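# Push utility cart through self-closing door into taped bay

## Task

Bring the utility cart through the door that swings shut by itself and leave it in the yellow-taped parking area, with every one of its four wheels fully inside the tape lines and none resting on the tape. The three tubes in the cart's top tray must still be upright at the end. The robot must not topple or finish leaning, or the attempt fails. The cart has to stay in place by itself; it does not count if the robot is what holds it there at the end.

## Robot and tools

ROBOT. A Hello Robot Stretch 4 with one arm. It has an omni-wheel base, a lift that rides up a mast, an arm that telescopes forward, a three-joint wrist (yaw, pitch, roll) and a two-finger gripper. It stands about 1.6 m tall, and the base's edge lies within 0.23 m of the base origin. Cameras: head_camera, head_left_camera, head_right_camera, wrist_camera.

FRAMES. Base frame: origin on the floor below the base centre, x ahead, y to the left, z up. hand_pose is a point between the open fingertips, expressed in this frame; with all wrist joints at 0 its axes line up with the base frame. Its printed value may be somewhat wrong. Odometry frame: where the base frame was when the scene began. base_odometry heading runs from -3.142 to 3.142, with left positive.

execute_actions. Argument actions: a list holding exactly one action, or empty (then it only reports state and images). Argument cameras: a list of camera names, or "all"; omitted or null also means all, [] means no images. An action contains base, joints, or both, plus optional pace and contact_limits; or else end_of_arm on its own.
- base: one command only, each an offset measured from where the base last reported itself. translate_m: metres straight ahead, negative backs up, -2 to 2. strafe_m: metres sideways, left positive, -2 to 2. rotate_rad: radians of turn in place, counter-clockwise seen from above positive, -3.2 to 3.2.
- joints: absolute targets keyed by name (not offsets). lift_m 0 to 1.2; arm_m 0 to 0.55 (extension); wrist_yaw_rad -1.134 to 4.276 (0 ahead, left positive, 3.14 stowed back, above 3.4 the arm may obstruct); wrist_pitch_rad -1.117 to 4.259 (0 level, 1.57 pointing down); wrist_roll_rad -1.117 to 4.259 (0 fingers level, positive turns clockwise viewed from behind); gripper_m -0.038 to 0.141, the fingertip gap in metres, below 0 they squeeze each other. A joint target past its range is clipped and run, and reported; any other bad value or unknown key rejects the whole call.
- pace: "slow", "default", "fast" or "max". Base top speeds 0.1/0.3/0.4/0.6 m/s and 1/2/3/4 rad/s in that order; with lift_m above 0.2 these are lowered, reaching 0.3 m/s and 1 rad/s at lift 1.2.
- contact_limits: {"arm_m": value}, 0 (gentlest) to 0.75 (firmest), 0.5 if absent; the arm stops once it pushes that hard.
- end_of_arm: "enable_torque" re-powers wrist or gripper motors that shut off.
All motions in an action begin together. No action runs past 15 s. Anything you omit may keep driving toward its earlier target without it showing in the statuses. If a result reports a stop, the remaining execute_actions, wait and finished_scene calls in that same reply are skipped.

wait: seconds, 0 to 10. Commands nothing new and returns the same state and images as an empty action list.

zoom_image: camera (one name) and region [x0, y0, x1, y1] in pixels of that camera's latest full image, origin top-left, at most 504 by 504. Gives a sharper crop.

finished_scene: scene, the integer number of the current scene. Ends it permanently once the last command has settled and reports success; the next task arrives in that result. Answering without any tool call ends everything. If resuming from a summary, start with an empty execute_actions to learn the scene and task.

RESULT LINES. base_status / joint_status: how each motion ended. "done" (for the base, wheels turned the commanded amount even if slipping); "off_target" (stopped short, may still be pushing); "contact_stop_at_<key>" (blocked; that part goes slack, a slack lift can sag and slack wheels can roll); "limit_stop_at_<name>" (built-in limit, e.g. tilt over 6 degrees makes lift, arm and wheels slack until it eases, own_body for self-collision); "time_out"; "torque_fault" (wrist motor went limp, needs enable_torque). After such stops the old target is dropped. on_its_own: what happened without being commanded; "held at" is the held target, not the actual position. joint_positions: current joints. lidar_m: 12 distances in metres for 30-degree sectors, 1st straight ahead, counting counter-clockwise (4th left, 7th behind, 10th right); "-" is nothing seen or closer than 0.25 m; sees from about 0.15 m up to robot height, may miss glass, thin legs and much behind. wrist_depth_mm: 7x7 grid of median depths, 100 to 2000, "-" unknown; includes the robot's body. turned_by_wheels vs turned_by_imu: a gap over about 0.1 rad means a collision or slip, and heading error roughly equals their difference. base_tilt: degrees, forward and right positive, with a fixed bias up to about 1.5. motor_effort: percent of maximum, positive toward larger joint values, bracket is the noisy peak; for wheel_0, wheel_1, wheel_2 positive turns the base right. pictures: names the cameras in image order.

GRIPPING. Close to a gap below the object's width; more squeeze pulls it toward the wrist. Neither gripper_m nor "done" proves a hold; look for a clear gripper_m effort change. Stuck fingertips on a surface: raise the lift.

CAUTIONS. Avoid dropping things, slamming, hard hits or strong shoves; keep the cart's tubes upright. Driving or turning with over 1 kg in hand and arm_m above 0.2 can tip the robot, more so at fast paces; steady pushes or pulls with a high gripper or firm contact limit can too. A wrist straining at its maximum (pressing on things, or over about 2 kg held level) faults. Tilted-up, rolled wrist poses risk own-body stops. To unfold at the start, send lift_m 0.4 with wrist_yaw_rad 0 together. The world keeps running while you think, and loose items may occasionally get nudged. Shorter robot motion time is better.

Each tool is called as a command line: name --argument value for each argument, lists and objects as JSON in quotes; but a table of rows of numbers goes row by row, as --pt "numbers of a row", without its own name.

## Session

execute_actions --actions '[]'

Scene clock: 0.00 s.
base_odometry: x=+0.000 y=+0.000 heading=+0.000 (m, m, rad; odometry frame)
turned_by_wheels: +0.000 (rad since the last result)
turned_by_imu: +0.000 (rad since the last result)
base_tilt: forward=-0.8 right=+0.4 (deg)
lidar_m: 0.63 0.64 0.72 1.28 1.44 2.18 1.86 1.42 0.80 0.68 0.68 0.72
base_status: not commanded
joint_positions: lift_m=+0.189 arm_m=+0.002 wrist_yaw_rad=+3.204 wrist_pitch_rad=-0.015 wrist_roll_rad=+0.016 gripper_m=+0.057
joint_status: not commanded
motor_effort: lift_m=+18 arm_m=-1 wrist_yaw_rad=-1 wrist_pitch_rad=-6 wrist_roll_rad=+1 gripper_m=-4 wheel_0=+0 wheel_1=+0 wheel_2=+0 (%)
hand_pose: x=-0.1209 y=+0.0693 z=+0.3713 quat_wxyz=(-0.031, +0.007, +0.008, +0.999) (m; base frame)
wrist_depth_mm: - - 134 - - - - / - - 134 - - - - / - 107 135 - - - - / 143 138 166 - - - - / 203 1983 1983 - - - - / 201 1229 197 1281 216 1229 1205 / 200 798 917 - 917 831 866
pictures: head_camera, head_left_camera, head_right_camera, wrist_camera
Images, in order (width x height): head_camera 420x560, head_left_camera 420x672, head_right_camera 420x672, wrist_camera 616x392.

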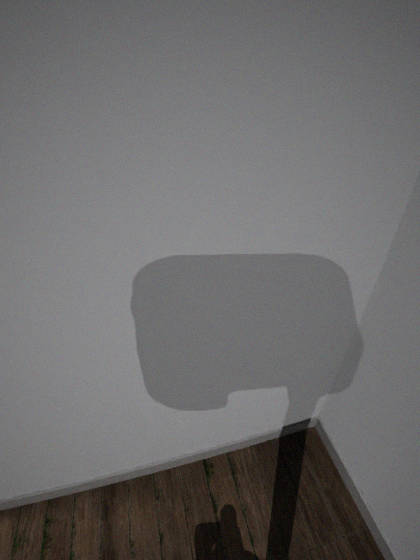

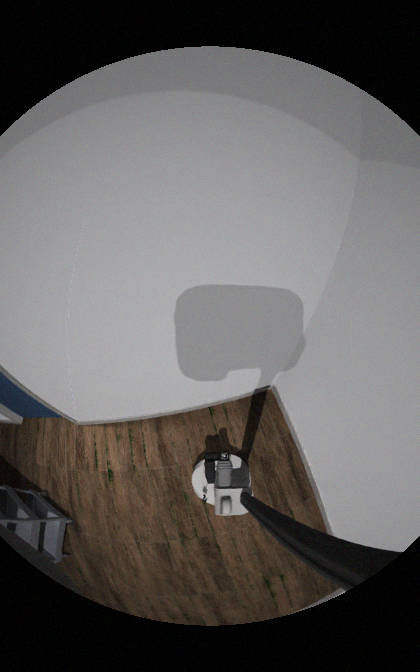

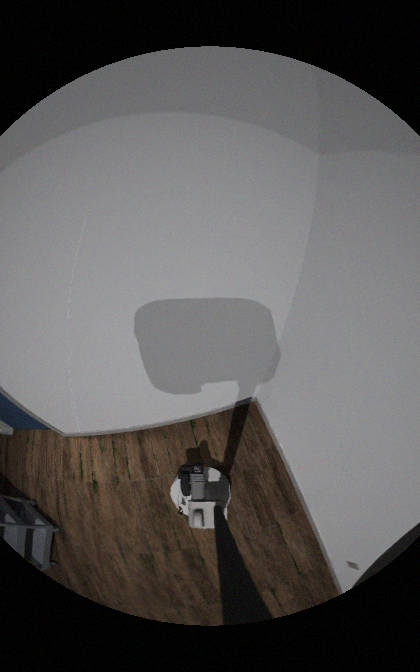

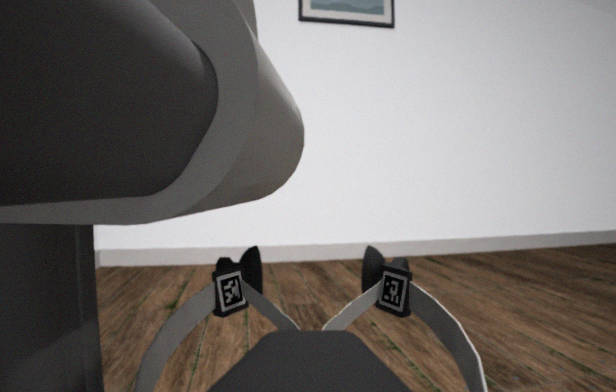

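execute_actions --actions '[{"base":{"rotate_rad":1.87}}]'

Scene clock: 3.53 s.
base_odometry: x=+0.000 y=+0.000 heading=+1.870 (m, m, rad; odometry frame)
turned_by_wheels: +1.870 (rad since the last result)
turned_by_imu: +1.860 (rad since the last result)
base_tilt: forward=-0.9 right=+0.3 (deg)
lidar_m: 1.41 1.52 1.91 1.86 0.97 0.69 0.67 0.73 0.66 0.62 0.66 0.96
base_status: done
joint_positions: lift_m=+0.189 arm_m=+0.002 wrist_yaw_rad=+3.204 wrist_pitch_rad=-0.015 wrist_roll_rad=+0.016 gripper_m=+0.057
joint_status: not commanded
motor_effort: lift_m=+19(19) arm_m=-1(1) wrist_yaw_rad=-2(2) wrist_pitch_rad=-6(6) wrist_roll_rad=+0(1) gripper_m=-3(1) wheel_0=+0(7) wheel_1=+1(4) wheel_2=+1(7) (%)
hand_pose: x=-0.1209 y=+0.0693 z=+0.3713 quat_wxyz=(-0.031, +0.007, +0.008, +0.999) (m; base frame)
wrist_depth_mm: - - 134 809 778 759 741 / - - 134 809 788 759 741 / - 107 135 809 788 768 741 / 143 139 166 820 798 768 750 / 203 891 842 831 798 768 759 / 201 878 196 831 215 768 759 / 200 788 842 - 788 759 750
pictures: head_camera, head_left_camera, head_right_camera, wrist_camera
Images, in order (width x height): head_camera 420x560, head_left_camera 420x672, head_right_camera 420x672, wrist_camera 616x392.

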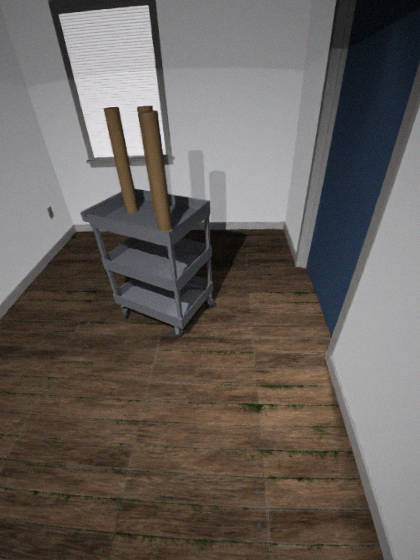

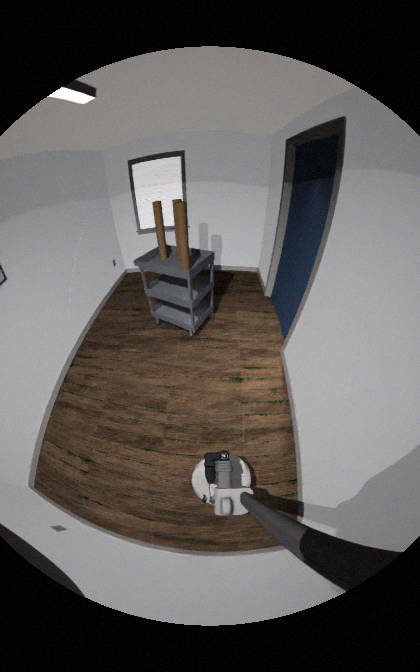

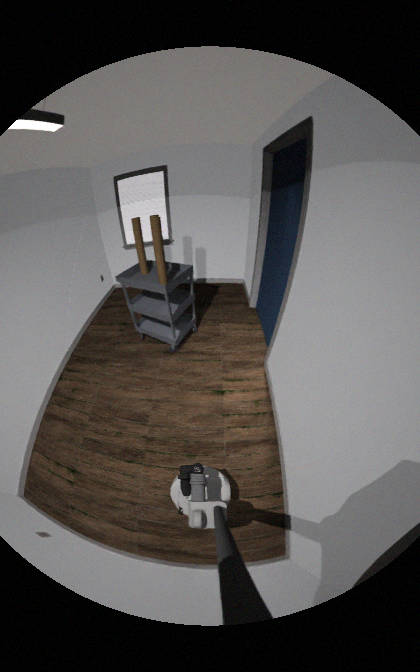

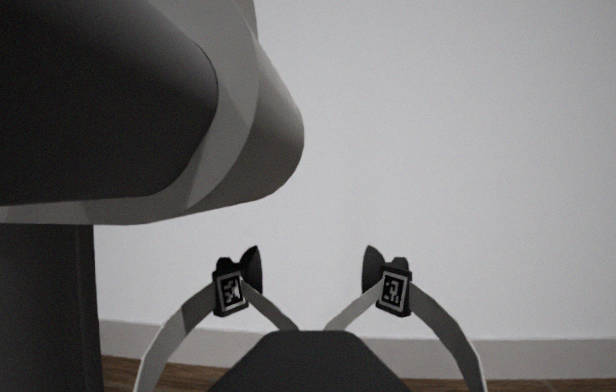

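execute_actions --actions '[{"base":{"rotate_rad":-0.25}}]' --cameras '[]'

execute_actions --actions '[{"base":{"translate_m":1.2}}]' --cameras '["head_left_camera","head_right_camera","head_camera"]'

Scene clock: 7.40 s.
base_odometry: x=+0.000 y=+0.000 heading=+1.620 (m, m, rad; odometry frame)
turned_by_wheels: -0.250 (rad since the last result)
turned_by_imu: -0.250 (rad since the last result)
base_tilt: forward=-0.9 right=+0.4 (deg)
lidar_m: 1.40 1.42 2.11 1.87 1.30 0.79 0.69 0.67 0.72 0.62 0.64 0.76
base_status: done
joint_positions: lift_m=+0.189 arm_m=+0.002 wrist_yaw_rad=+3.204 wrist_pitch_rad=-0.015 wrist_roll_rad=+0.016 gripper_m=+0.057
joint_status: not commanded
motor_effort: lift_m=+19(18) arm_m=-1(1) wrist_yaw_rad=-2(1) wrist_pitch_rad=-7(7) wrist_roll_rad=-2(1) gripper_m=-3(3) wheel_0=+2(6) wheel_1=+1(5) wheel_2=+1(1) (%)
hand_pose: x=-0.1209 y=+0.0693 z=+0.3713 quat_wxyz=(-0.031, +0.007, +0.008, +0.999) (m; base frame)
wrist_depth_mm: - - 134 820 842 878 891 / - - 134 831 854 891 904 / - 107 135 831 854 891 904 / 143 139 166 831 866 891 917 / 202 798 809 842 866 891 917 / 201 798 197 831 215 904 931 / 200 788 809 - 866 842 866
pictures: none
No camera images: the call's "cameras" was empty. Leave "cameras" out to get every camera's image.

Scene clock: 12.87 s.
base_odometry: x=-0.060 y=+1.199 heading=+1.621 (m, m, rad; odometry frame)
turned_by_wheels: +0.000 (rad since the last result)
turned_by_imu: -0.004 (rad since the last result)
base_tilt: forward=-0.9 right=+0.3 (deg)
lidar_m: 1.03 0.73 0.59 0.58 2.14 2.12 1.85 0.73 0.42 0.36 0.36 0.56
base_status: done
joint_positions: lift_m=+0.189 arm_m=+0.002 wrist_yaw_rad=+3.204 wrist_pitch_rad=-0.015 wrist_roll_rad=+0.016 gripper_m=+0.057
joint_status: not commanded
motor_effort: lift_m=+19(19) arm_m=-1(1) wrist_yaw_rad=-2(1) wrist_pitch_rad=-6(6) wrist_roll_rad=+0(0) gripper_m=+0(2) wheel_0=+1(6) wheel_1=+0(6) wheel_2=+3(5) (%)
hand_pose: x=-0.1209 y=+0.0693 z=+0.3713 quat_wxyz=(-0.031, +0.007, +0.008, +0.999) (m; base frame)
wrist_depth_mm: - - 134 - - - - / - - 133 - - - - / - 107 135 - - - - / 143 138 166 - - - - / 203 1281 1983 - - - - / 201 1098 197 1281 215 1229 1205 / 199 809 917 - 931 831 866
pictures: head_camera, head_left_camera, head_right_camera
Images, in order (width x height): head_camera 420x560, head_left_camera 420x672, head_right_camera 420x672.

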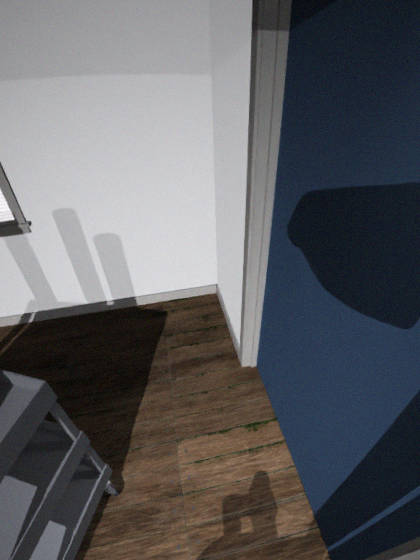

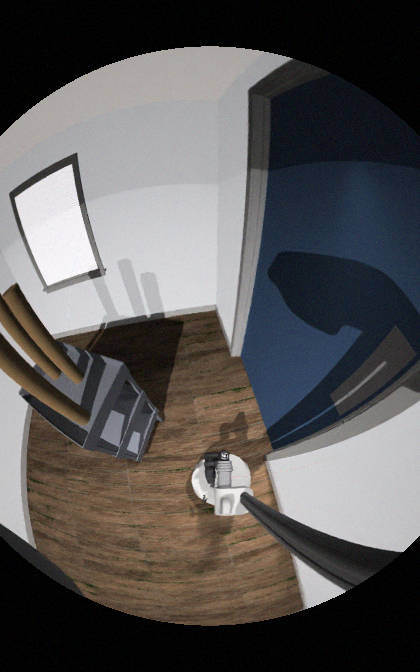

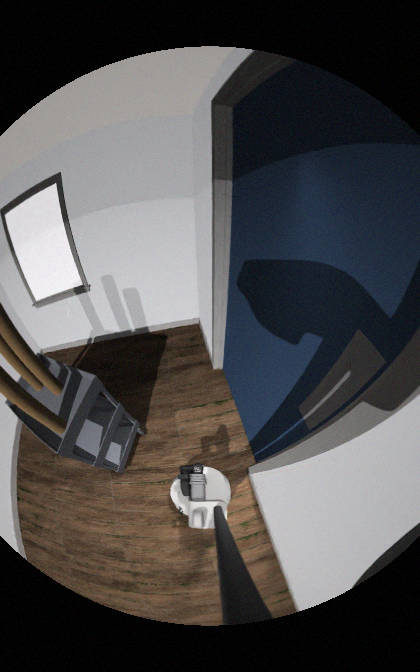

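execute_actions --actions '[{"base":{"translate_m":0.45},"joints":{"lift_m":1.1,"wrist_yaw_rad":0,"wrist_pitch_rad":1.57,"wrist_roll_rad":1.57,"gripper_m":0.1}}]' --cameras '[]'

execute_actions --actions '[{"base":{"rotate_rad":1.6}}]'

Scene clock: 21.37 s.
base_odometry: x=-0.082 y=+1.648 heading=+1.621 (m, m, rad; odometry frame)
turned_by_wheels: +0.000 (rad since the last result)
turned_by_imu: -0.004 (rad since the last result)
base_tilt: forward=-0.9 right=+0.3 (deg)
lidar_m: 0.73 1.43 1.72 0.51 0.57 2.65 2.28 0.54 0.42 0.35 0.35 0.42
base_status: done
joint_positions: lift_m=+1.100 arm_m=+0.002 wrist_yaw_rad=+0.000 wrist_pitch_rad=+1.570 wrist_roll_rad=+1.570 gripper_m=+0.100
joint_status: all done
motor_effort: lift_m=+22(24) arm_m=-1(1) wrist_yaw_rad=-3(10) wrist_pitch_rad=+0(5) wrist_roll_rad=+1(6) gripper_m=-1(3) wheel_0=+0(6) wheel_1=-1(5) wheel_2=+0(4) (%)
hand_pose: x=+0.1728 y=-0.0874 z=+0.9895 quat_wxyz=(+0.501, +0.500, +0.500, -0.499) (m; base frame)
wrist_depth_mm: 357 394 445 500 559 621 603 / 480 554 654 778 931 878 842 / 750 960 1229 1229 1229 1255 1229 / 1138 1229 1229 1042 1025 1229 1255 / 1229 1255 1255 1025 1025 1255 1229 / 1229 1255 1255 1255 1042 1229 1281 / 1255 1255 1255 - 1255 1255 1281
pictures: none
No camera images: the call's "cameras" was empty. Leave "cameras" out to get every camera's image.

Scene clock: 23.87 s.
base_odometry: x=-0.082 y=+1.648 heading=-3.062 (m, m, rad; odometry frame)
turned_by_wheels: +1.600 (rad since the last result)
turned_by_imu: +1.592 (rad since the last result)
base_tilt: forward=-0.9 right=+0.3 (deg)
lidar_m: 0.49 0.57 2.59 2.32 0.52 0.42 0.36 0.36 0.44 0.72 1.46 1.70
base_status: done
joint_positions: lift_m=+1.100 arm_m=+0.002 wrist_yaw_rad=+0.000 wrist_pitch_rad=+1.570 wrist_roll_rad=+1.570 gripper_m=+0.100
joint_status: not commanded
motor_effort: lift_m=+19(21) arm_m=-1(1) wrist_yaw_rad=-3(3) wrist_pitch_rad=+1(0) wrist_roll_rad=-2(0) gripper_m=+2(2) wheel_0=+0(6) wheel_1=+0(6) wheel_2=+0(5) (%)
hand_pose: x=+0.1728 y=-0.0874 z=+0.9897 quat_wxyz=(+0.501, +0.500, +0.500, -0.499) (m; base frame)
wrist_depth_mm: 1205 1205 1229 1205 1205 946 683 / 1229 1205 1229 1229 1229 1008 707 / 1205 1229 1205 1229 1229 1060 741 / 759 1025 1229 1060 1025 946 741 / 750 759 1255 1042 1025 1078 544 / 759 759 1255 1255 1025 1042 820 / 759 831 1255 - 1255 976 809
pictures: head_camera, head_left_camera, head_right_camera, wrist_camera
Images, in order (width x height): head_camera 420x560, head_left_camera 420x672, head_right_camera 420x672, wrist_camera 616x392.

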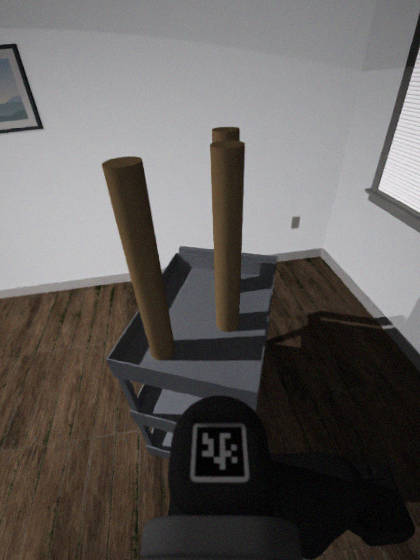

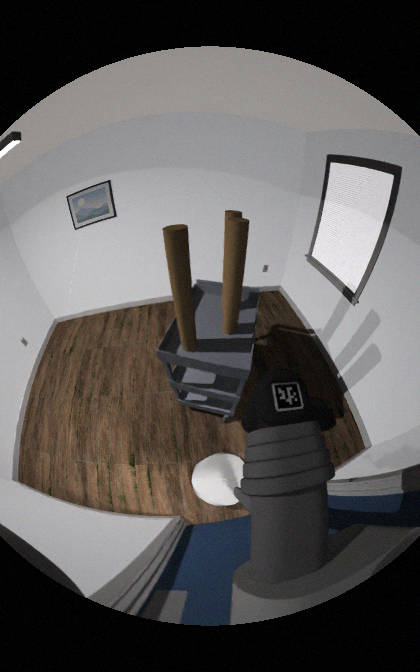

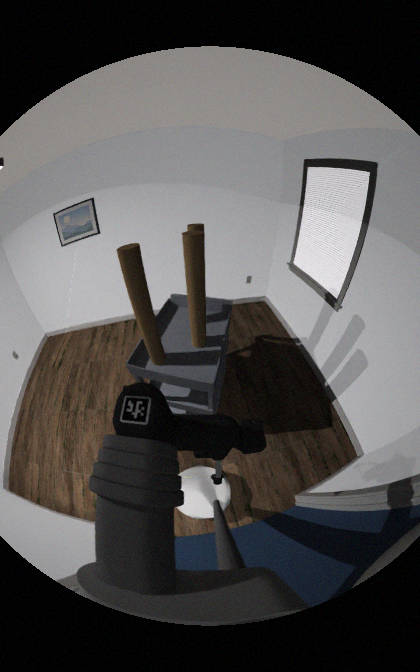

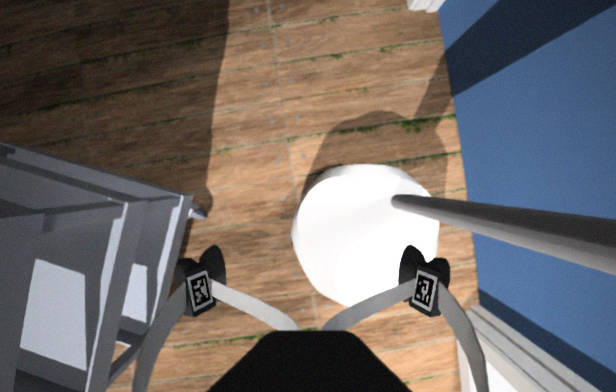

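execute_actions --actions '[{"base":{"rotate_rad":0.2},"joints":{"arm_m":0.33,"wrist_roll_rad":2.0,"lift_m":1.05}}]'

Scene clock: 28.53 s.
base_odometry: x=-0.082 y=+1.648 heading=-2.863 (m, m, rad; odometry frame)
turned_by_wheels: +0.200 (rad since the last result)
turned_by_imu: +0.197 (rad since the last result)
base_tilt: forward=-0.8 right=+0.4 (deg)
lidar_m: 0.50 0.65 2.39 1.06 0.44 0.37 0.36 0.37 0.52 1.19 1.50 0.48
base_status: done
joint_positions: lift_m=+1.050 arm_m=+0.329 wrist_yaw_rad=+0.000 wrist_pitch_rad=+1.570 wrist_roll_rad=+2.000 gripper_m=+0.100
joint_status: all done
motor_effort: lift_m=+16(20) arm_m=+5(7) wrist_yaw_rad=-2(3) wrist_pitch_rad=+1(1) wrist_roll_rad=+3(4) gripper_m=-2(2) wheel_0=-2(4) wheel_1=-2(4) wheel_2=-2(5) (%)
hand_pose: x=+0.5003 y=-0.0874 z=+0.9399 quat_wxyz=(+0.382, +0.595, +0.382, -0.595) (m; base frame)
wrist_depth_mm: 1182 1160 1160 1182 1182 1182 1042 / 1205 1160 1182 1182 1160 1182 1060 / 373 373 373 1182 1205 976 1098 / 375 373 373 1205 1182 976 1182 / 373 375 375 1182 1182 1182 1205 / 377 377 379 1182 1205 1229 1205 / 377 377 377 - 1205 1182 1205
pictures: head_camera, head_left_camera, head_right_camera, wrist_camera
Images, in order (width x height): head_camera 420x560, head_left_camera 420x672, head_right_camera 420x672, wrist_camera 616x392.

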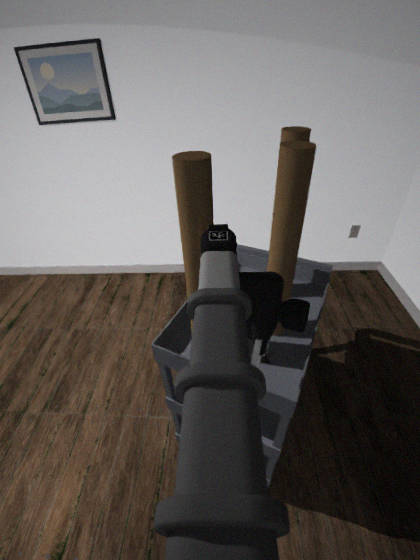

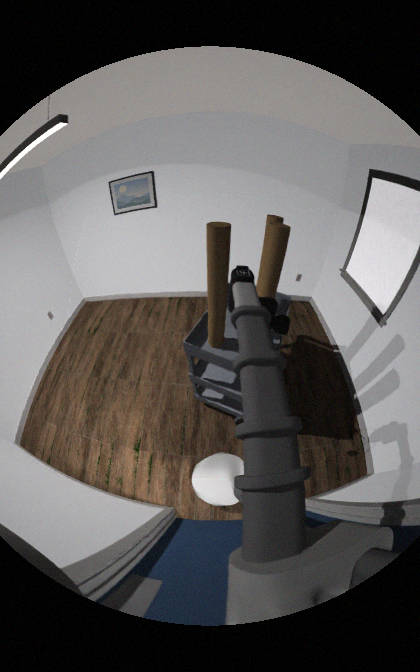

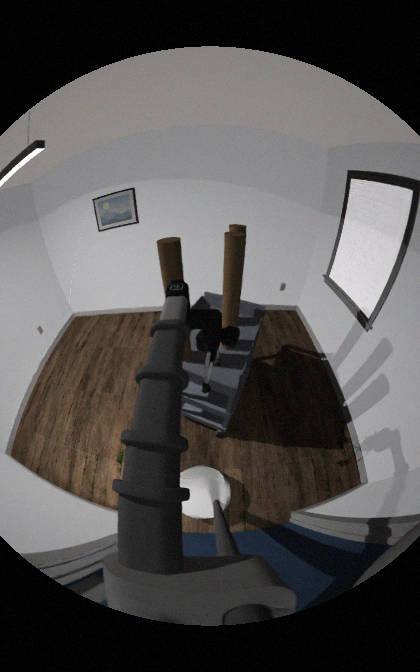

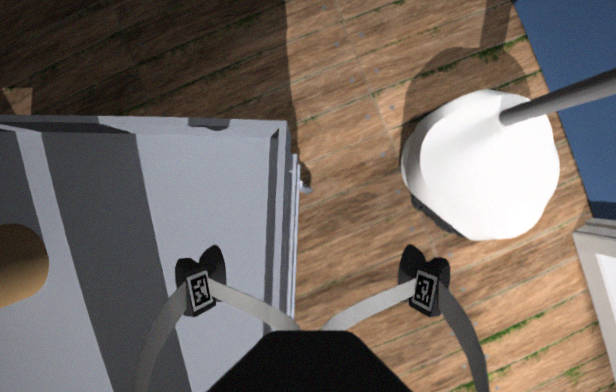

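execute_actions --actions '[{"joints":{"arm_m":0.29,"wrist_pitch_rad":1.3,"lift_m":0.99}}]' --cameras '["wrist_camera"]'

execute_actions --actions '[{"joints":{"lift_m":0.94,"gripper_m":0.06}}]' --cameras '["wrist_camera"]'

execute_actions --actions '[{"joints":{"gripper_m":-0.03}}]' --cameras '["wrist_camera"]'

execute_actions --actions '[{"base":{"translate_m":-0.3},"joints":{"wrist_roll_rad":1.8},"pace":"slow"}]'

Scene clock: 34.83 s.
base_odometry: x=-0.082 y=+1.648 heading=-2.863 (m, m, rad; odometry frame)
turned_by_wheels: +0.000 (rad since the last result)
turned_by_imu: -0.002 (rad since the last result)
base_tilt: forward=-0.8 right=+0.4 (deg)
lidar_m: 0.51 0.67 2.38 1.10 0.41 0.39 0.36 0.36 0.51 1.20 1.51 0.49
base_status: not commanded
joint_positions: lift_m=+0.990 arm_m=+0.291 wrist_yaw_rad=+0.000 wrist_pitch_rad=+1.301 wrist_roll_rad=+2.000 gripper_m=+0.100
joint_status: all done
motor_effort: lift_m=+16(15) arm_m=-5(5) wrist_yaw_rad=-3(3) wrist_pitch_rad=-3(7) wrist_roll_rad=+2(2) gripper_m=+1(2) wheel_0=-2(2) wheel_1=-2(2) wheel_2=-2(2) (%)
hand_pose: x=+0.5387 y=-0.0874 z=+0.8904 quat_wxyz=(+0.430, +0.670, +0.327, -0.509) (m; base frame)
wrist_depth_mm: 1336 1229 1160 1078 1042 976 931 / 1308 351 330 310 1042 1008 768 / 379 355 336 315 1042 1025 778 / 379 366 342 320 1078 1042 866 / 319 373 345 329 991 1060 1008 / 413 384 347 332 668 1060 1042 / 427 394 370 - 1160 1098 1042
pictures: wrist_camera
Images, in order (width x height): wrist_camera 616x392.

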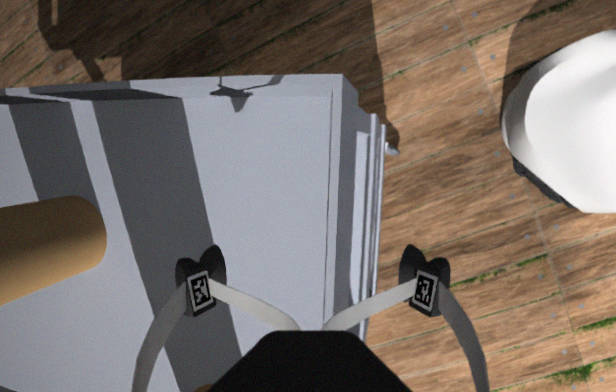

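Scene clock: 36.07 s.
base_odometry: x=-0.082 y=+1.648 heading=-2.863 (m, m, rad; odometry frame)
turned_by_wheels: +0.000 (rad since the last result)
turned_by_imu: +0.000 (rad since the last result)
base_tilt: forward=-0.8 right=+0.3 (deg)
lidar_m: 0.50 0.67 2.38 1.10 0.42 0.36 0.35 0.38 0.54 1.18 1.50 0.49
base_status: not commanded
joint_positions: lift_m=+0.940 arm_m=+0.291 wrist_yaw_rad=+0.000 wrist_pitch_rad=+1.301 wrist_roll_rad=+2.000 gripper_m=+0.060
joint_status: all done
motor_effort: lift_m=+16(17) arm_m=-5(5) wrist_yaw_rad=-2(2) wrist_pitch_rad=-2(3) wrist_roll_rad=+5(1) gripper_m=+0(5) wheel_0=-2(2) wheel_1=-2(2) wheel_2=-2(2) (%)
hand_pose: x=+0.5387 y=-0.0874 z=+0.8404 quat_wxyz=(+0.430, +0.670, +0.327, -0.509) (m; base frame)
wrist_depth_mm: 1229 1182 1098 1060 991 931 891 / 306 289 246 238 1008 946 732 / 319 300 279 265 1008 976 741 / 325 306 286 272 1042 991 946 / 320 314 290 277 1042 1008 960 / 343 322 197 248 544 1025 976 / 357 329 309 - 1098 1042 991
pictures: wrist_camera
Images, in order (width x height): wrist_camera 616x392.

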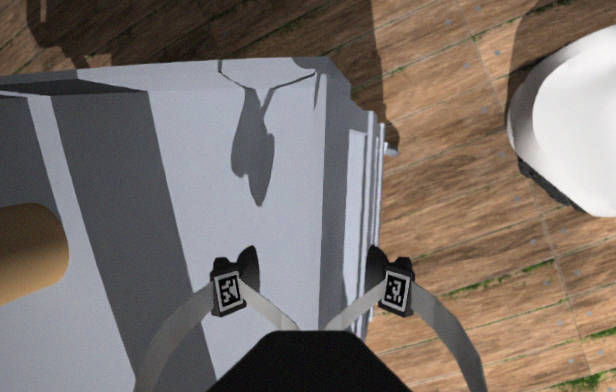

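Scene clock: 37.67 s.
base_odometry: x=-0.082 y=+1.648 heading=-2.863 (m, m, rad; odometry frame)
turned_by_wheels: +0.000 (rad since the last result)
turned_by_imu: -0.001 (rad since the last result)
base_tilt: forward=-0.9 right=+0.4 (deg)
lidar_m: 0.51 0.66 2.38 1.11 0.43 0.37 0.34 0.36 0.53 1.16 1.51 0.49
base_status: not commanded
joint_positions: lift_m=+0.940 arm_m=+0.291 wrist_yaw_rad=+0.001 wrist_pitch_rad=+1.304 wrist_roll_rad=+2.000 gripper_m=-0.029
joint_status: all done
motor_effort: lift_m=+24(24) arm_m=-4(5) wrist_yaw_rad=-4(3) wrist_pitch_rad=-11(13) wrist_roll_rad=-2(3) gripper_m=-24(28) wheel_0=-2(2) wheel_1=-2(2) wheel_2=-2(2) (%)
hand_pose: x=+0.5378 y=-0.0874 z=+0.8395 quat_wxyz=(+0.430, +0.669, +0.328, -0.510) (m; base frame)
wrist_depth_mm: 1229 1160 1098 1042 976 931 891 / 298 278 244 223 1008 946 732 / 307 289 272 259 1025 960 741 / 315 297 278 265 1025 991 878 / 317 304 285 220 1042 1008 960 / 332 312 183 203 184 1008 991 / 343 319 301 - 1078 1025 1008
pictures: wrist_camera
Images, in order (width x height): wrist_camera 616x392.

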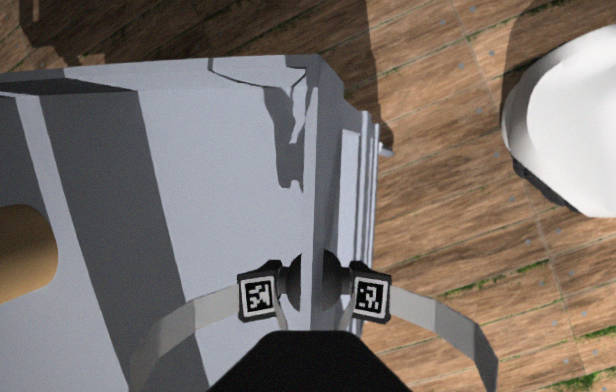

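Scene clock: 41.93 s.
base_odometry: x=+0.206 y=+1.730 heading=-2.863 (m, m, rad; odometry frame)
turned_by_wheels: +0.000 (rad since the last result)
turned_by_imu: -0.003 (rad since the last result)
base_tilt: forward=-0.8 right=+0.3 (deg)
lidar_m: 0.51 0.71 2.39 0.32 0.37 0.25 - 0.25 0.25 0.48 1.48 0.48
base_status: done
joint_positions: lift_m=+0.939 arm_m=+0.291 wrist_yaw_rad=-0.002 wrist_pitch_rad=+1.303 wrist_roll_rad=+1.803 gripper_m=-0.029
joint_status: all done
motor_effort: lift_m=+27(26) arm_m=-4(4) wrist_yaw_rad=+3(7) wrist_pitch_rad=-9(12) wrist_roll_rad=-9(10) gripper_m=-25(25) wheel_0=-4(11) wheel_1=-3(11) wheel_2=+1(12) (%)
hand_pose: x=+0.5378 y=-0.0875 z=+0.8394 quat_wxyz=(+0.493, +0.624, +0.376, -0.476) (m; base frame)
wrist_depth_mm: 307 264 237 1060 1008 946 904 / 315 294 274 255 991 960 904 / 315 298 279 263 991 976 750 / 317 303 283 266 1025 976 750 / 332 309 287 219 1042 1008 917 / 338 314 184 205 182 991 960 / 343 317 298 - 1078 991 976
pictures: head_camera, head_left_camera, head_right_camera, wrist_camera
Images, in order (width x height): head_camera 420x560, head_left_camera 420x672, head_right_camera 420x672, wrist_camera 616x392.

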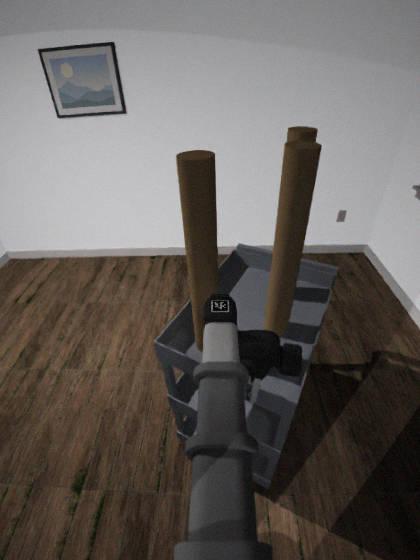

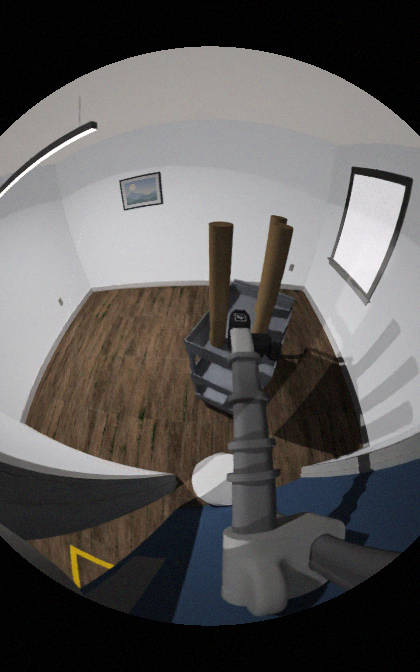

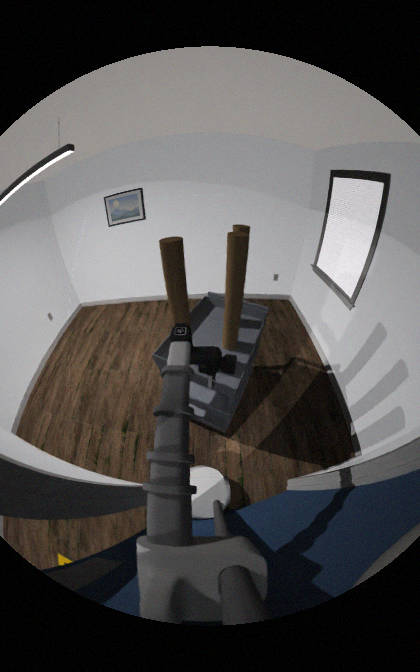

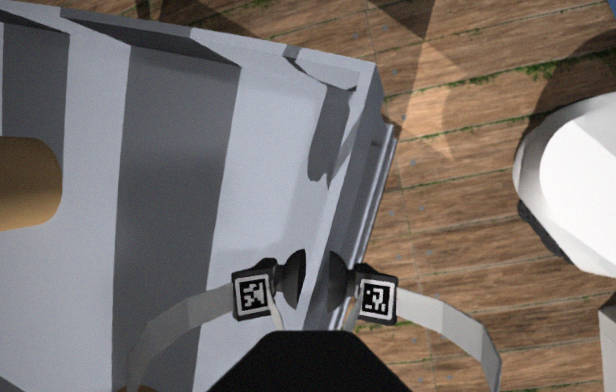

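Works; target is on the latch side, so the skew is useful.

execute_actions --actions '[{"base":{"translate_m":-0.5},"joints":{"arm_m":0.15},"pace":"slow"}]'

Scene clock: 49.87 s.
base_odometry: x=+0.687 y=+1.867 heading=-2.864 (m, m, rad; odometry frame)
turned_by_wheels: -0.001 (rad since the last result)
turned_by_imu: -0.004 (rad since the last result)
base_tilt: forward=-0.8 right=+0.4 (deg)
lidar_m: 0.39 0.49 0.54 1.52 2.41 1.79 0.26 0.25 - 0.25 0.35 0.35
base_status: done
joint_positions: lift_m=+0.939 arm_m=+0.151 wrist_yaw_rad=-0.003 wrist_pitch_rad=+1.303 wrist_roll_rad=+1.803 gripper_m=-0.029
joint_status: all done
motor_effort: lift_m=+26(27) arm_m=-6(9) wrist_yaw_rad=+7(7) wrist_pitch_rad=-8(12) wrist_roll_rad=-9(10) gripper_m=-25(28) wheel_0=-5(8) wheel_1=-4(8) wheel_2=+3(10) (%)
hand_pose: x=+0.3981 y=-0.0876 z=+0.8394 quat_wxyz=(+0.493, +0.624, +0.375, -0.476) (m; base frame)
wrist_depth_mm: 310 291 268 640 991 750 609 / 312 296 276 259 250 960 750 / 301 298 279 263 445 831 732 / 324 303 283 267 1025 778 741 / 332 309 287 266 1042 991 759 / 340 315 185 206 186 1008 960 / 343 309 298 - 1008 991 976
pictures: head_camera, head_left_camera, head_right_camera, wrist_camera
Images, in order (width x height): head_camera 420x560, head_left_camera 420x672, head_right_camera 420x672, wrist_camera 616x392.

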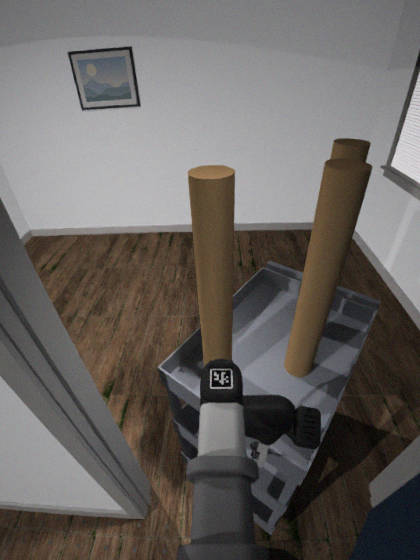

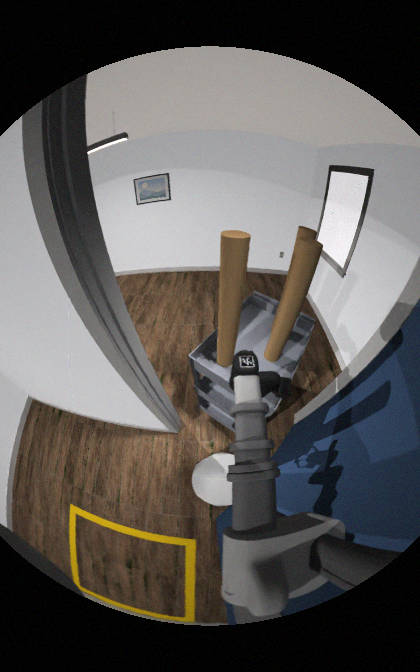

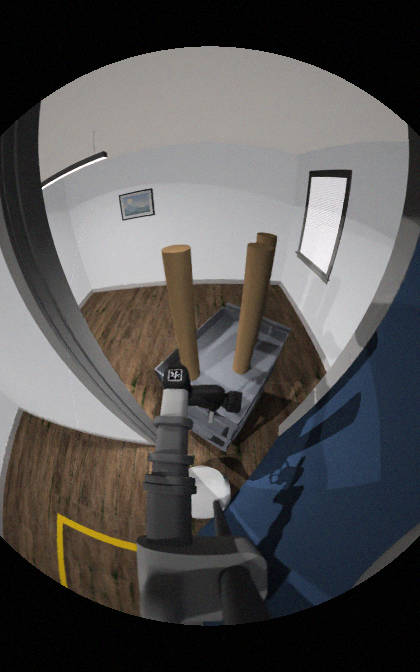

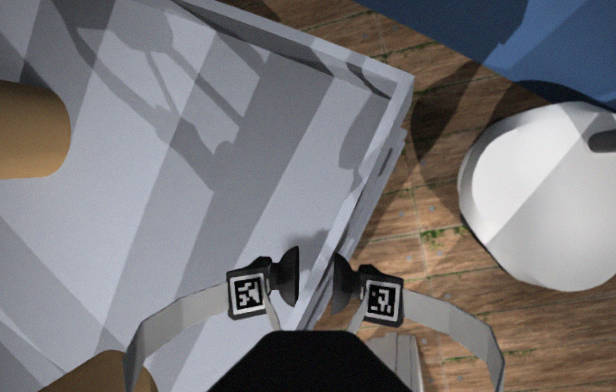

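execute_actions --actions '[{"base":{"translate_m":-0.15},"joints":{"wrist_roll_rad":1.95},"pace":"slow"}]' --cameras '[]'

execute_actions --actions '[{"base":{"strafe_m":0.12},"pace":"slow"}]' --cameras '[]'

execute_actions --actions '[{"base":{"translate_m":-0.3},"pace":"slow"}]'

Scene clock: 56.17 s.
base_odometry: x=+0.831 y=+1.909 heading=-2.864 (m, m, rad; odometry frame)
turned_by_wheels: +0.000 (rad since the last result)
turned_by_imu: -0.002 (rad since the last result)
base_tilt: forward=-0.9 right=+0.4 (deg)
lidar_m: 0.37 0.61 0.74 2.14 2.25 1.66 0.28 0.25 - 0.25 0.32 0.33
base_status: done
joint_positions: lift_m=+0.939 arm_m=+0.151 wrist_yaw_rad=-0.002 wrist_pitch_rad=+1.303 wrist_roll_rad=+1.952 gripper_m=-0.029
joint_status: all done
motor_effort: lift_m=+26(27) arm_m=-6(6) wrist_yaw_rad=+4(7) wrist_pitch_rad=-8(11) wrist_roll_rad=-7(12) gripper_m=-22(26) wheel_0=-3(6) wheel_1=-3(8) wheel_2=+2(7) (%)
hand_pose: x=+0.3981 y=-0.0876 z=+0.8394 quat_wxyz=(+0.445, +0.659, +0.339, -0.503) (m; base frame)
wrist_depth_mm: 300 278 239 1025 917 759 654 / 306 287 270 254 976 946 723 / 309 294 276 260 991 768 741 / 315 300 282 265 1025 778 750 / 329 307 287 266 1060 991 946 / 340 315 184 206 183 1025 991 / 345 319 301 - 1078 1025 991
pictures: none
No camera images: the call's "cameras" was empty. Leave "cameras" out to get every camera's image.

Scene clock: 58.50 s.
base_odometry: x=+0.864 y=+1.793 heading=-2.865 (m, m, rad; odometry frame)
turned_by_wheels: -0.001 (rad since the last result)
turned_by_imu: -0.002 (rad since the last result)
base_tilt: forward=-0.9 right=+0.3 (deg)
lidar_m: 0.38 0.56 0.76 2.16 2.26 1.64 1.58 1.65 - 0.25 0.37 0.31
base_status: done
joint_positions: lift_m=+0.939 arm_m=+0.151 wrist_yaw_rad=-0.006 wrist_pitch_rad=+1.308 wrist_roll_rad=+1.954 gripper_m=-0.029
joint_status: not commanded
on_its_own: wrist_yaw_rad is at rest, and its effort (+16) is outside its rest range (-13 to +13)
motor_effort: lift_m=+27(27) arm_m=-4(6) wrist_yaw_rad=+16(16) wrist_pitch_rad=-22(23) wrist_roll_rad=-11(10) gripper_m=-22(23) wheel_0=-4(11) wheel_1=+1(5) wheel_2=-3(1) (%)
hand_pose: x=+0.3962 y=-0.0879 z=+0.8390 quat_wxyz=(+0.443, +0.659, +0.338, -0.505) (m; base frame)
wrist_depth_mm: 297 282 266 229 976 809 668 / 287 287 270 255 234 946 732 / 306 293 276 260 252 768 732 / 319 300 281 265 1042 788 750 / 325 306 285 267 1042 1008 788 / 336 314 186 211 182 1008 976 / 283 294 300 - 1098 1025 1008
pictures: none
No camera images: the call's "cameras" was empty. Leave "cameras" out to get every camera's image.

Scene clock: 62.80 s.
base_odometry: x=+1.152 y=+1.875 heading=-2.865 (m, m, rad; odometry frame)
turned_by_wheels: +0.000 (rad since the last result)
turned_by_imu: -0.001 (rad since the last result)
base_tilt: forward=-0.8 right=+0.3 (deg)
lidar_m: 0.39 0.57 1.19 2.20 1.84 1.33 1.27 1.31 1.62 0.25 0.25 0.35
base_status: done
joint_positions: lift_m=+0.939 arm_m=+0.151 wrist_yaw_rad=-0.001 wrist_pitch_rad=+1.303 wrist_roll_rad=+1.953 gripper_m=-0.029
joint_status: not commanded
motor_effort: lift_m=+26(27) arm_m=-4(4) wrist_yaw_rad=+2(16) wrist_pitch_rad=-9(22) wrist_roll_rad=-10(11) gripper_m=-24(26) wheel_0=-1(8) wheel_1=-4(7) wheel_2=+2(5) (%)
hand_pose: x=+0.3979 y=-0.0875 z=+0.8394 quat_wxyz=(+0.445, +0.659, +0.339, -0.503) (m; base frame)
wrist_depth_mm: 298 276 238 820 750 627 544 / 304 287 271 253 991 854 723 / 309 293 274 260 1008 768 732 / 315 300 282 265 1042 788 741 / 329 307 287 267 1060 991 946 / 338 315 183 204 183 1025 976 / 347 317 303 - 1078 1042 991
pictures: head_camera, head_left_camera, head_right_camera, wrist_camera
Images, in order (width x height): head_camera 420x560, head_left_camera 420x672, head_right_camera 420x672, wrist_camera 616x392.

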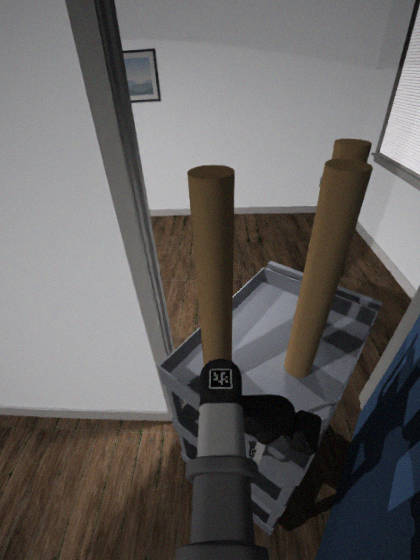

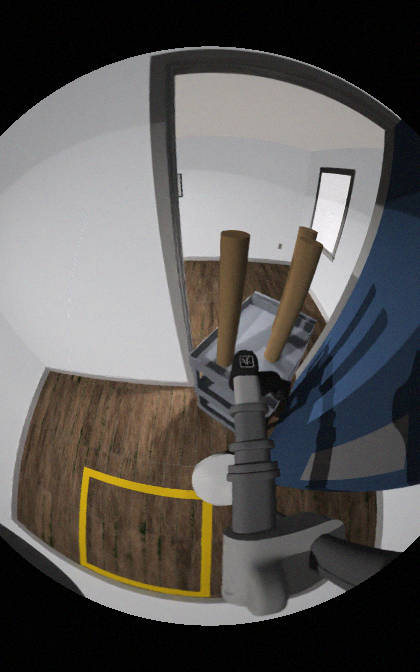

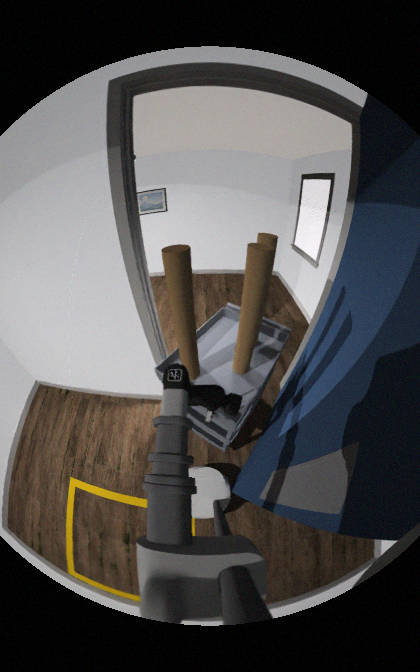

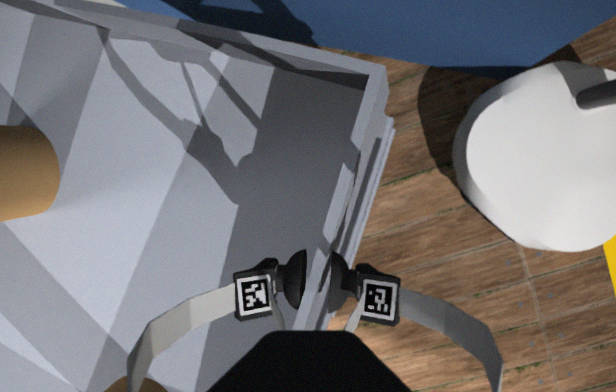

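execute_actions --actions '[{"base":{"rotate_rad":-0.15},"joints":{"wrist_roll_rad":1.9},"pace":"slow"}]' --cameras '[]'

execute_actions --actions '[{"base":{"strafe_m":0.12},"pace":"slow"}]' --cameras '[]'

execute_actions --actions '[{"base":{"rotate_rad":-0.25},"joints":{"wrist_roll_rad":1.7},"pace":"slow"}]' --cameras '[]'

execute_actions --actions '[{"base":{"translate_m":-0.7},"pace":"slow"}]'

Scene clock: 68.70 s.
base_odometry: x=+1.152 y=+1.875 heading=-3.015 (m, m, rad; odometry frame)
turned_by_wheels: -0.150 (rad since the last result)
turned_by_imu: -0.150 (rad since the last result)
base_tilt: forward=-0.9 right=+0.4 (deg)
lidar_m: 0.37 0.48 1.05 2.13 2.16 1.43 1.26 1.28 1.61 1.60 0.25 0.36
base_status: done
joint_positions: lift_m=+0.939 arm_m=+0.151 wrist_yaw_rad=-0.002 wrist_pitch_rad=+1.309 wrist_roll_rad=+1.902 gripper_m=-0.029
joint_status: all done
on_its_own: wrist_pitch_rad is at rest, and its effort (-25) is outside its rest range (-23 to +23)
motor_effort: lift_m=+26(26) arm_m=-4(4) wrist_yaw_rad=+3(2) wrist_pitch_rad=-25(25) wrist_roll_rad=-6(11) gripper_m=-24(23) wheel_0=+4(11) wheel_1=+0(4) wheel_2=+1(6) (%)
hand_pose: x=+0.3963 y=-0.0875 z=+0.8390 quat_wxyz=(+0.461, +0.646, +0.353, -0.496) (m; base frame)
wrist_depth_mm: 788 715 668 609 549 488 459 / 303 283 265 211 946 759 723 / 312 294 276 262 1008 778 732 / 317 300 282 266 1025 788 741 / 319 307 287 225 1060 1008 768 / 336 315 183 200 183 1008 976 / 343 320 300 - 1098 1008 991
pictures: none
No camera images: the call's "cameras" was empty. Leave "cameras" out to get every camera's image.

Scene clock: 71.07 s.
base_odometry: x=+1.167 y=+1.756 heading=-3.015 (m, m, rad; odometry frame)
turned_by_wheels: -0.001 (rad since the last result)
turned_by_imu: -0.002 (rad since the last result)
base_tilt: forward=-0.9 right=+0.4 (deg)
lidar_m: 0.38 0.54 1.01 2.08 2.11 1.44 1.29 1.30 1.60 1.67 0.25 0.35
base_status: done
joint_positions: lift_m=+0.939 arm_m=+0.151 wrist_yaw_rad=-0.004 wrist_pitch_rad=+1.307 wrist_roll_rad=+1.902 gripper_m=-0.029
joint_status: not commanded
motor_effort: lift_m=+26(26) arm_m=-4(4) wrist_yaw_rad=+11(11) wrist_pitch_rad=-22(25) wrist_roll_rad=-5(6) gripper_m=-23(22) wheel_0=+0(10) wheel_1=-5(3) wheel_2=-6(7) (%)
hand_pose: x=+0.3964 y=-0.0878 z=+0.8391 quat_wxyz=(+0.460, +0.647, +0.352, -0.496) (m; base frame)
wrist_depth_mm: 303 255 237 504 436 349 303 / 309 290 272 255 603 549 723 / 312 296 278 262 991 778 732 / 312 303 282 266 1042 788 750 / 329 307 287 232 1042 991 759 / 338 314 183 201 184 1008 976 / 343 317 301 - 1078 1008 991
pictures: none
No camera images: the call's "cameras" was empty. Leave "cameras" out to get every camera's image.

Scene clock: 72.37 s.
base_odometry: x=+1.167 y=+1.756 heading=+3.019 (m, m, rad; odometry frame)
turned_by_wheels: -0.249 (rad since the last result)
turned_by_imu: -0.248 (rad since the last result)
base_tilt: forward=-0.9 right=+0.3 (deg)
lidar_m: 0.37 0.42 0.88 1.35 2.08 1.68 1.30 1.28 1.42 1.69 0.27 0.25
base_status: done
joint_positions: lift_m=+0.939 arm_m=+0.151 wrist_yaw_rad=+0.001 wrist_pitch_rad=+1.307 wrist_roll_rad=+1.702 gripper_m=-0.029
joint_status: all done
motor_effort: lift_m=+26(27) arm_m=-4(4) wrist_yaw_rad=-4(11) wrist_pitch_rad=-19(21) wrist_roll_rad=-5(15) gripper_m=-20(25) wheel_0=+7(12) wheel_1=+1(2) wheel_2=+3(8) (%)
hand_pose: x=+0.3970 y=-0.0874 z=+0.8391 quat_wxyz=(+0.524, +0.597, +0.401, -0.457) (m; base frame)
wrist_depth_mm: 347 246 190 153 126 110 - / 314 293 239 200 206 156 - / 324 300 282 265 508 334 256 / 324 304 286 270 1025 778 741 / 322 309 289 216 1025 788 750 / 336 314 183 200 183 991 768 / 340 319 298 - 1060 991 960
pictures: none
No camera images: the call's "cameras" was empty. Leave "cameras" out to get every camera's image.

Scene clock: 80.67 s.
base_odometry: x=+1.862 y=+1.670 heading=+3.018 (m, m, rad; odometry frame)
turned_by_wheels: +0.000 (rad since the last result)
turned_by_imu: +0.000 (rad since the last result)
base_tilt: forward=-0.9 right=+0.4 (deg)
lidar_m: 0.37 0.41 1.59 1.85 1.73 0.82 0.63 0.63 0.70 1.09 1.93 0.39
base_status: done
joint_positions: lift_m=+0.940 arm_m=+0.151 wrist_yaw_rad=+0.003 wrist_pitch_rad=+1.299 wrist_roll_rad=+1.699 gripper_m=-0.029
joint_status: not commanded
motor_effort: lift_m=+23(26) arm_m=-4(4) wrist_yaw_rad=-10(21) wrist_pitch_rad=+4(32) wrist_roll_rad=+1(5) gripper_m=-19(21) wheel_0=-2(6) wheel_1=-1(2) wheel_2=+1(10) (%)
hand_pose: x=+0.3993 y=-0.0872 z=+0.8400 quat_wxyz=(+0.526, +0.598, +0.400, -0.453) (m; base frame)
wrist_depth_mm: 1336 1229 1160 1078 1025 960 904 / 1336 1255 249 1060 1008 960 917 / 320 304 287 268 1025 976 750 / 336 314 291 278 1025 788 741 / 336 319 294 213 1042 809 750 / 322 322 184 204 184 991 768 / 351 322 303 - 1042 991 960
pictures: head_camera, head_left_camera, head_right_camera, wrist_camera
Images, in order (width x height): head_camera 420x560, head_left_camera 420x672, head_right_camera 420x672, wrist_camera 616x392.

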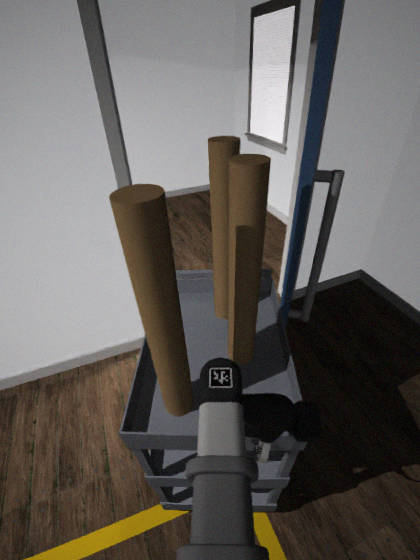

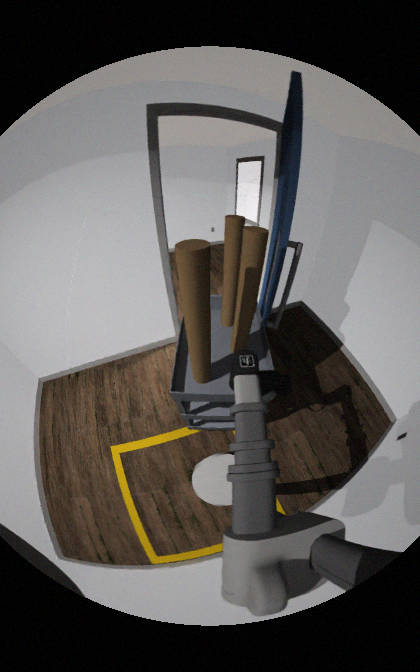

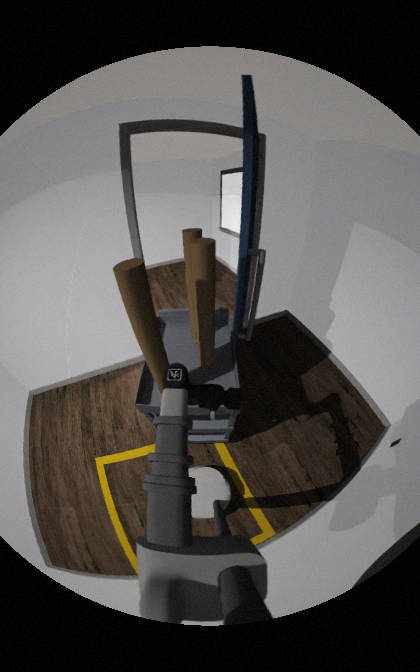

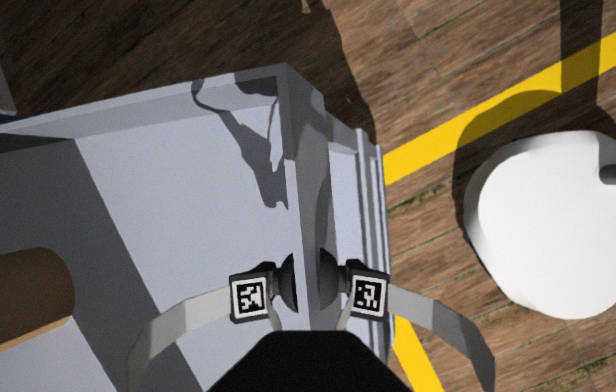

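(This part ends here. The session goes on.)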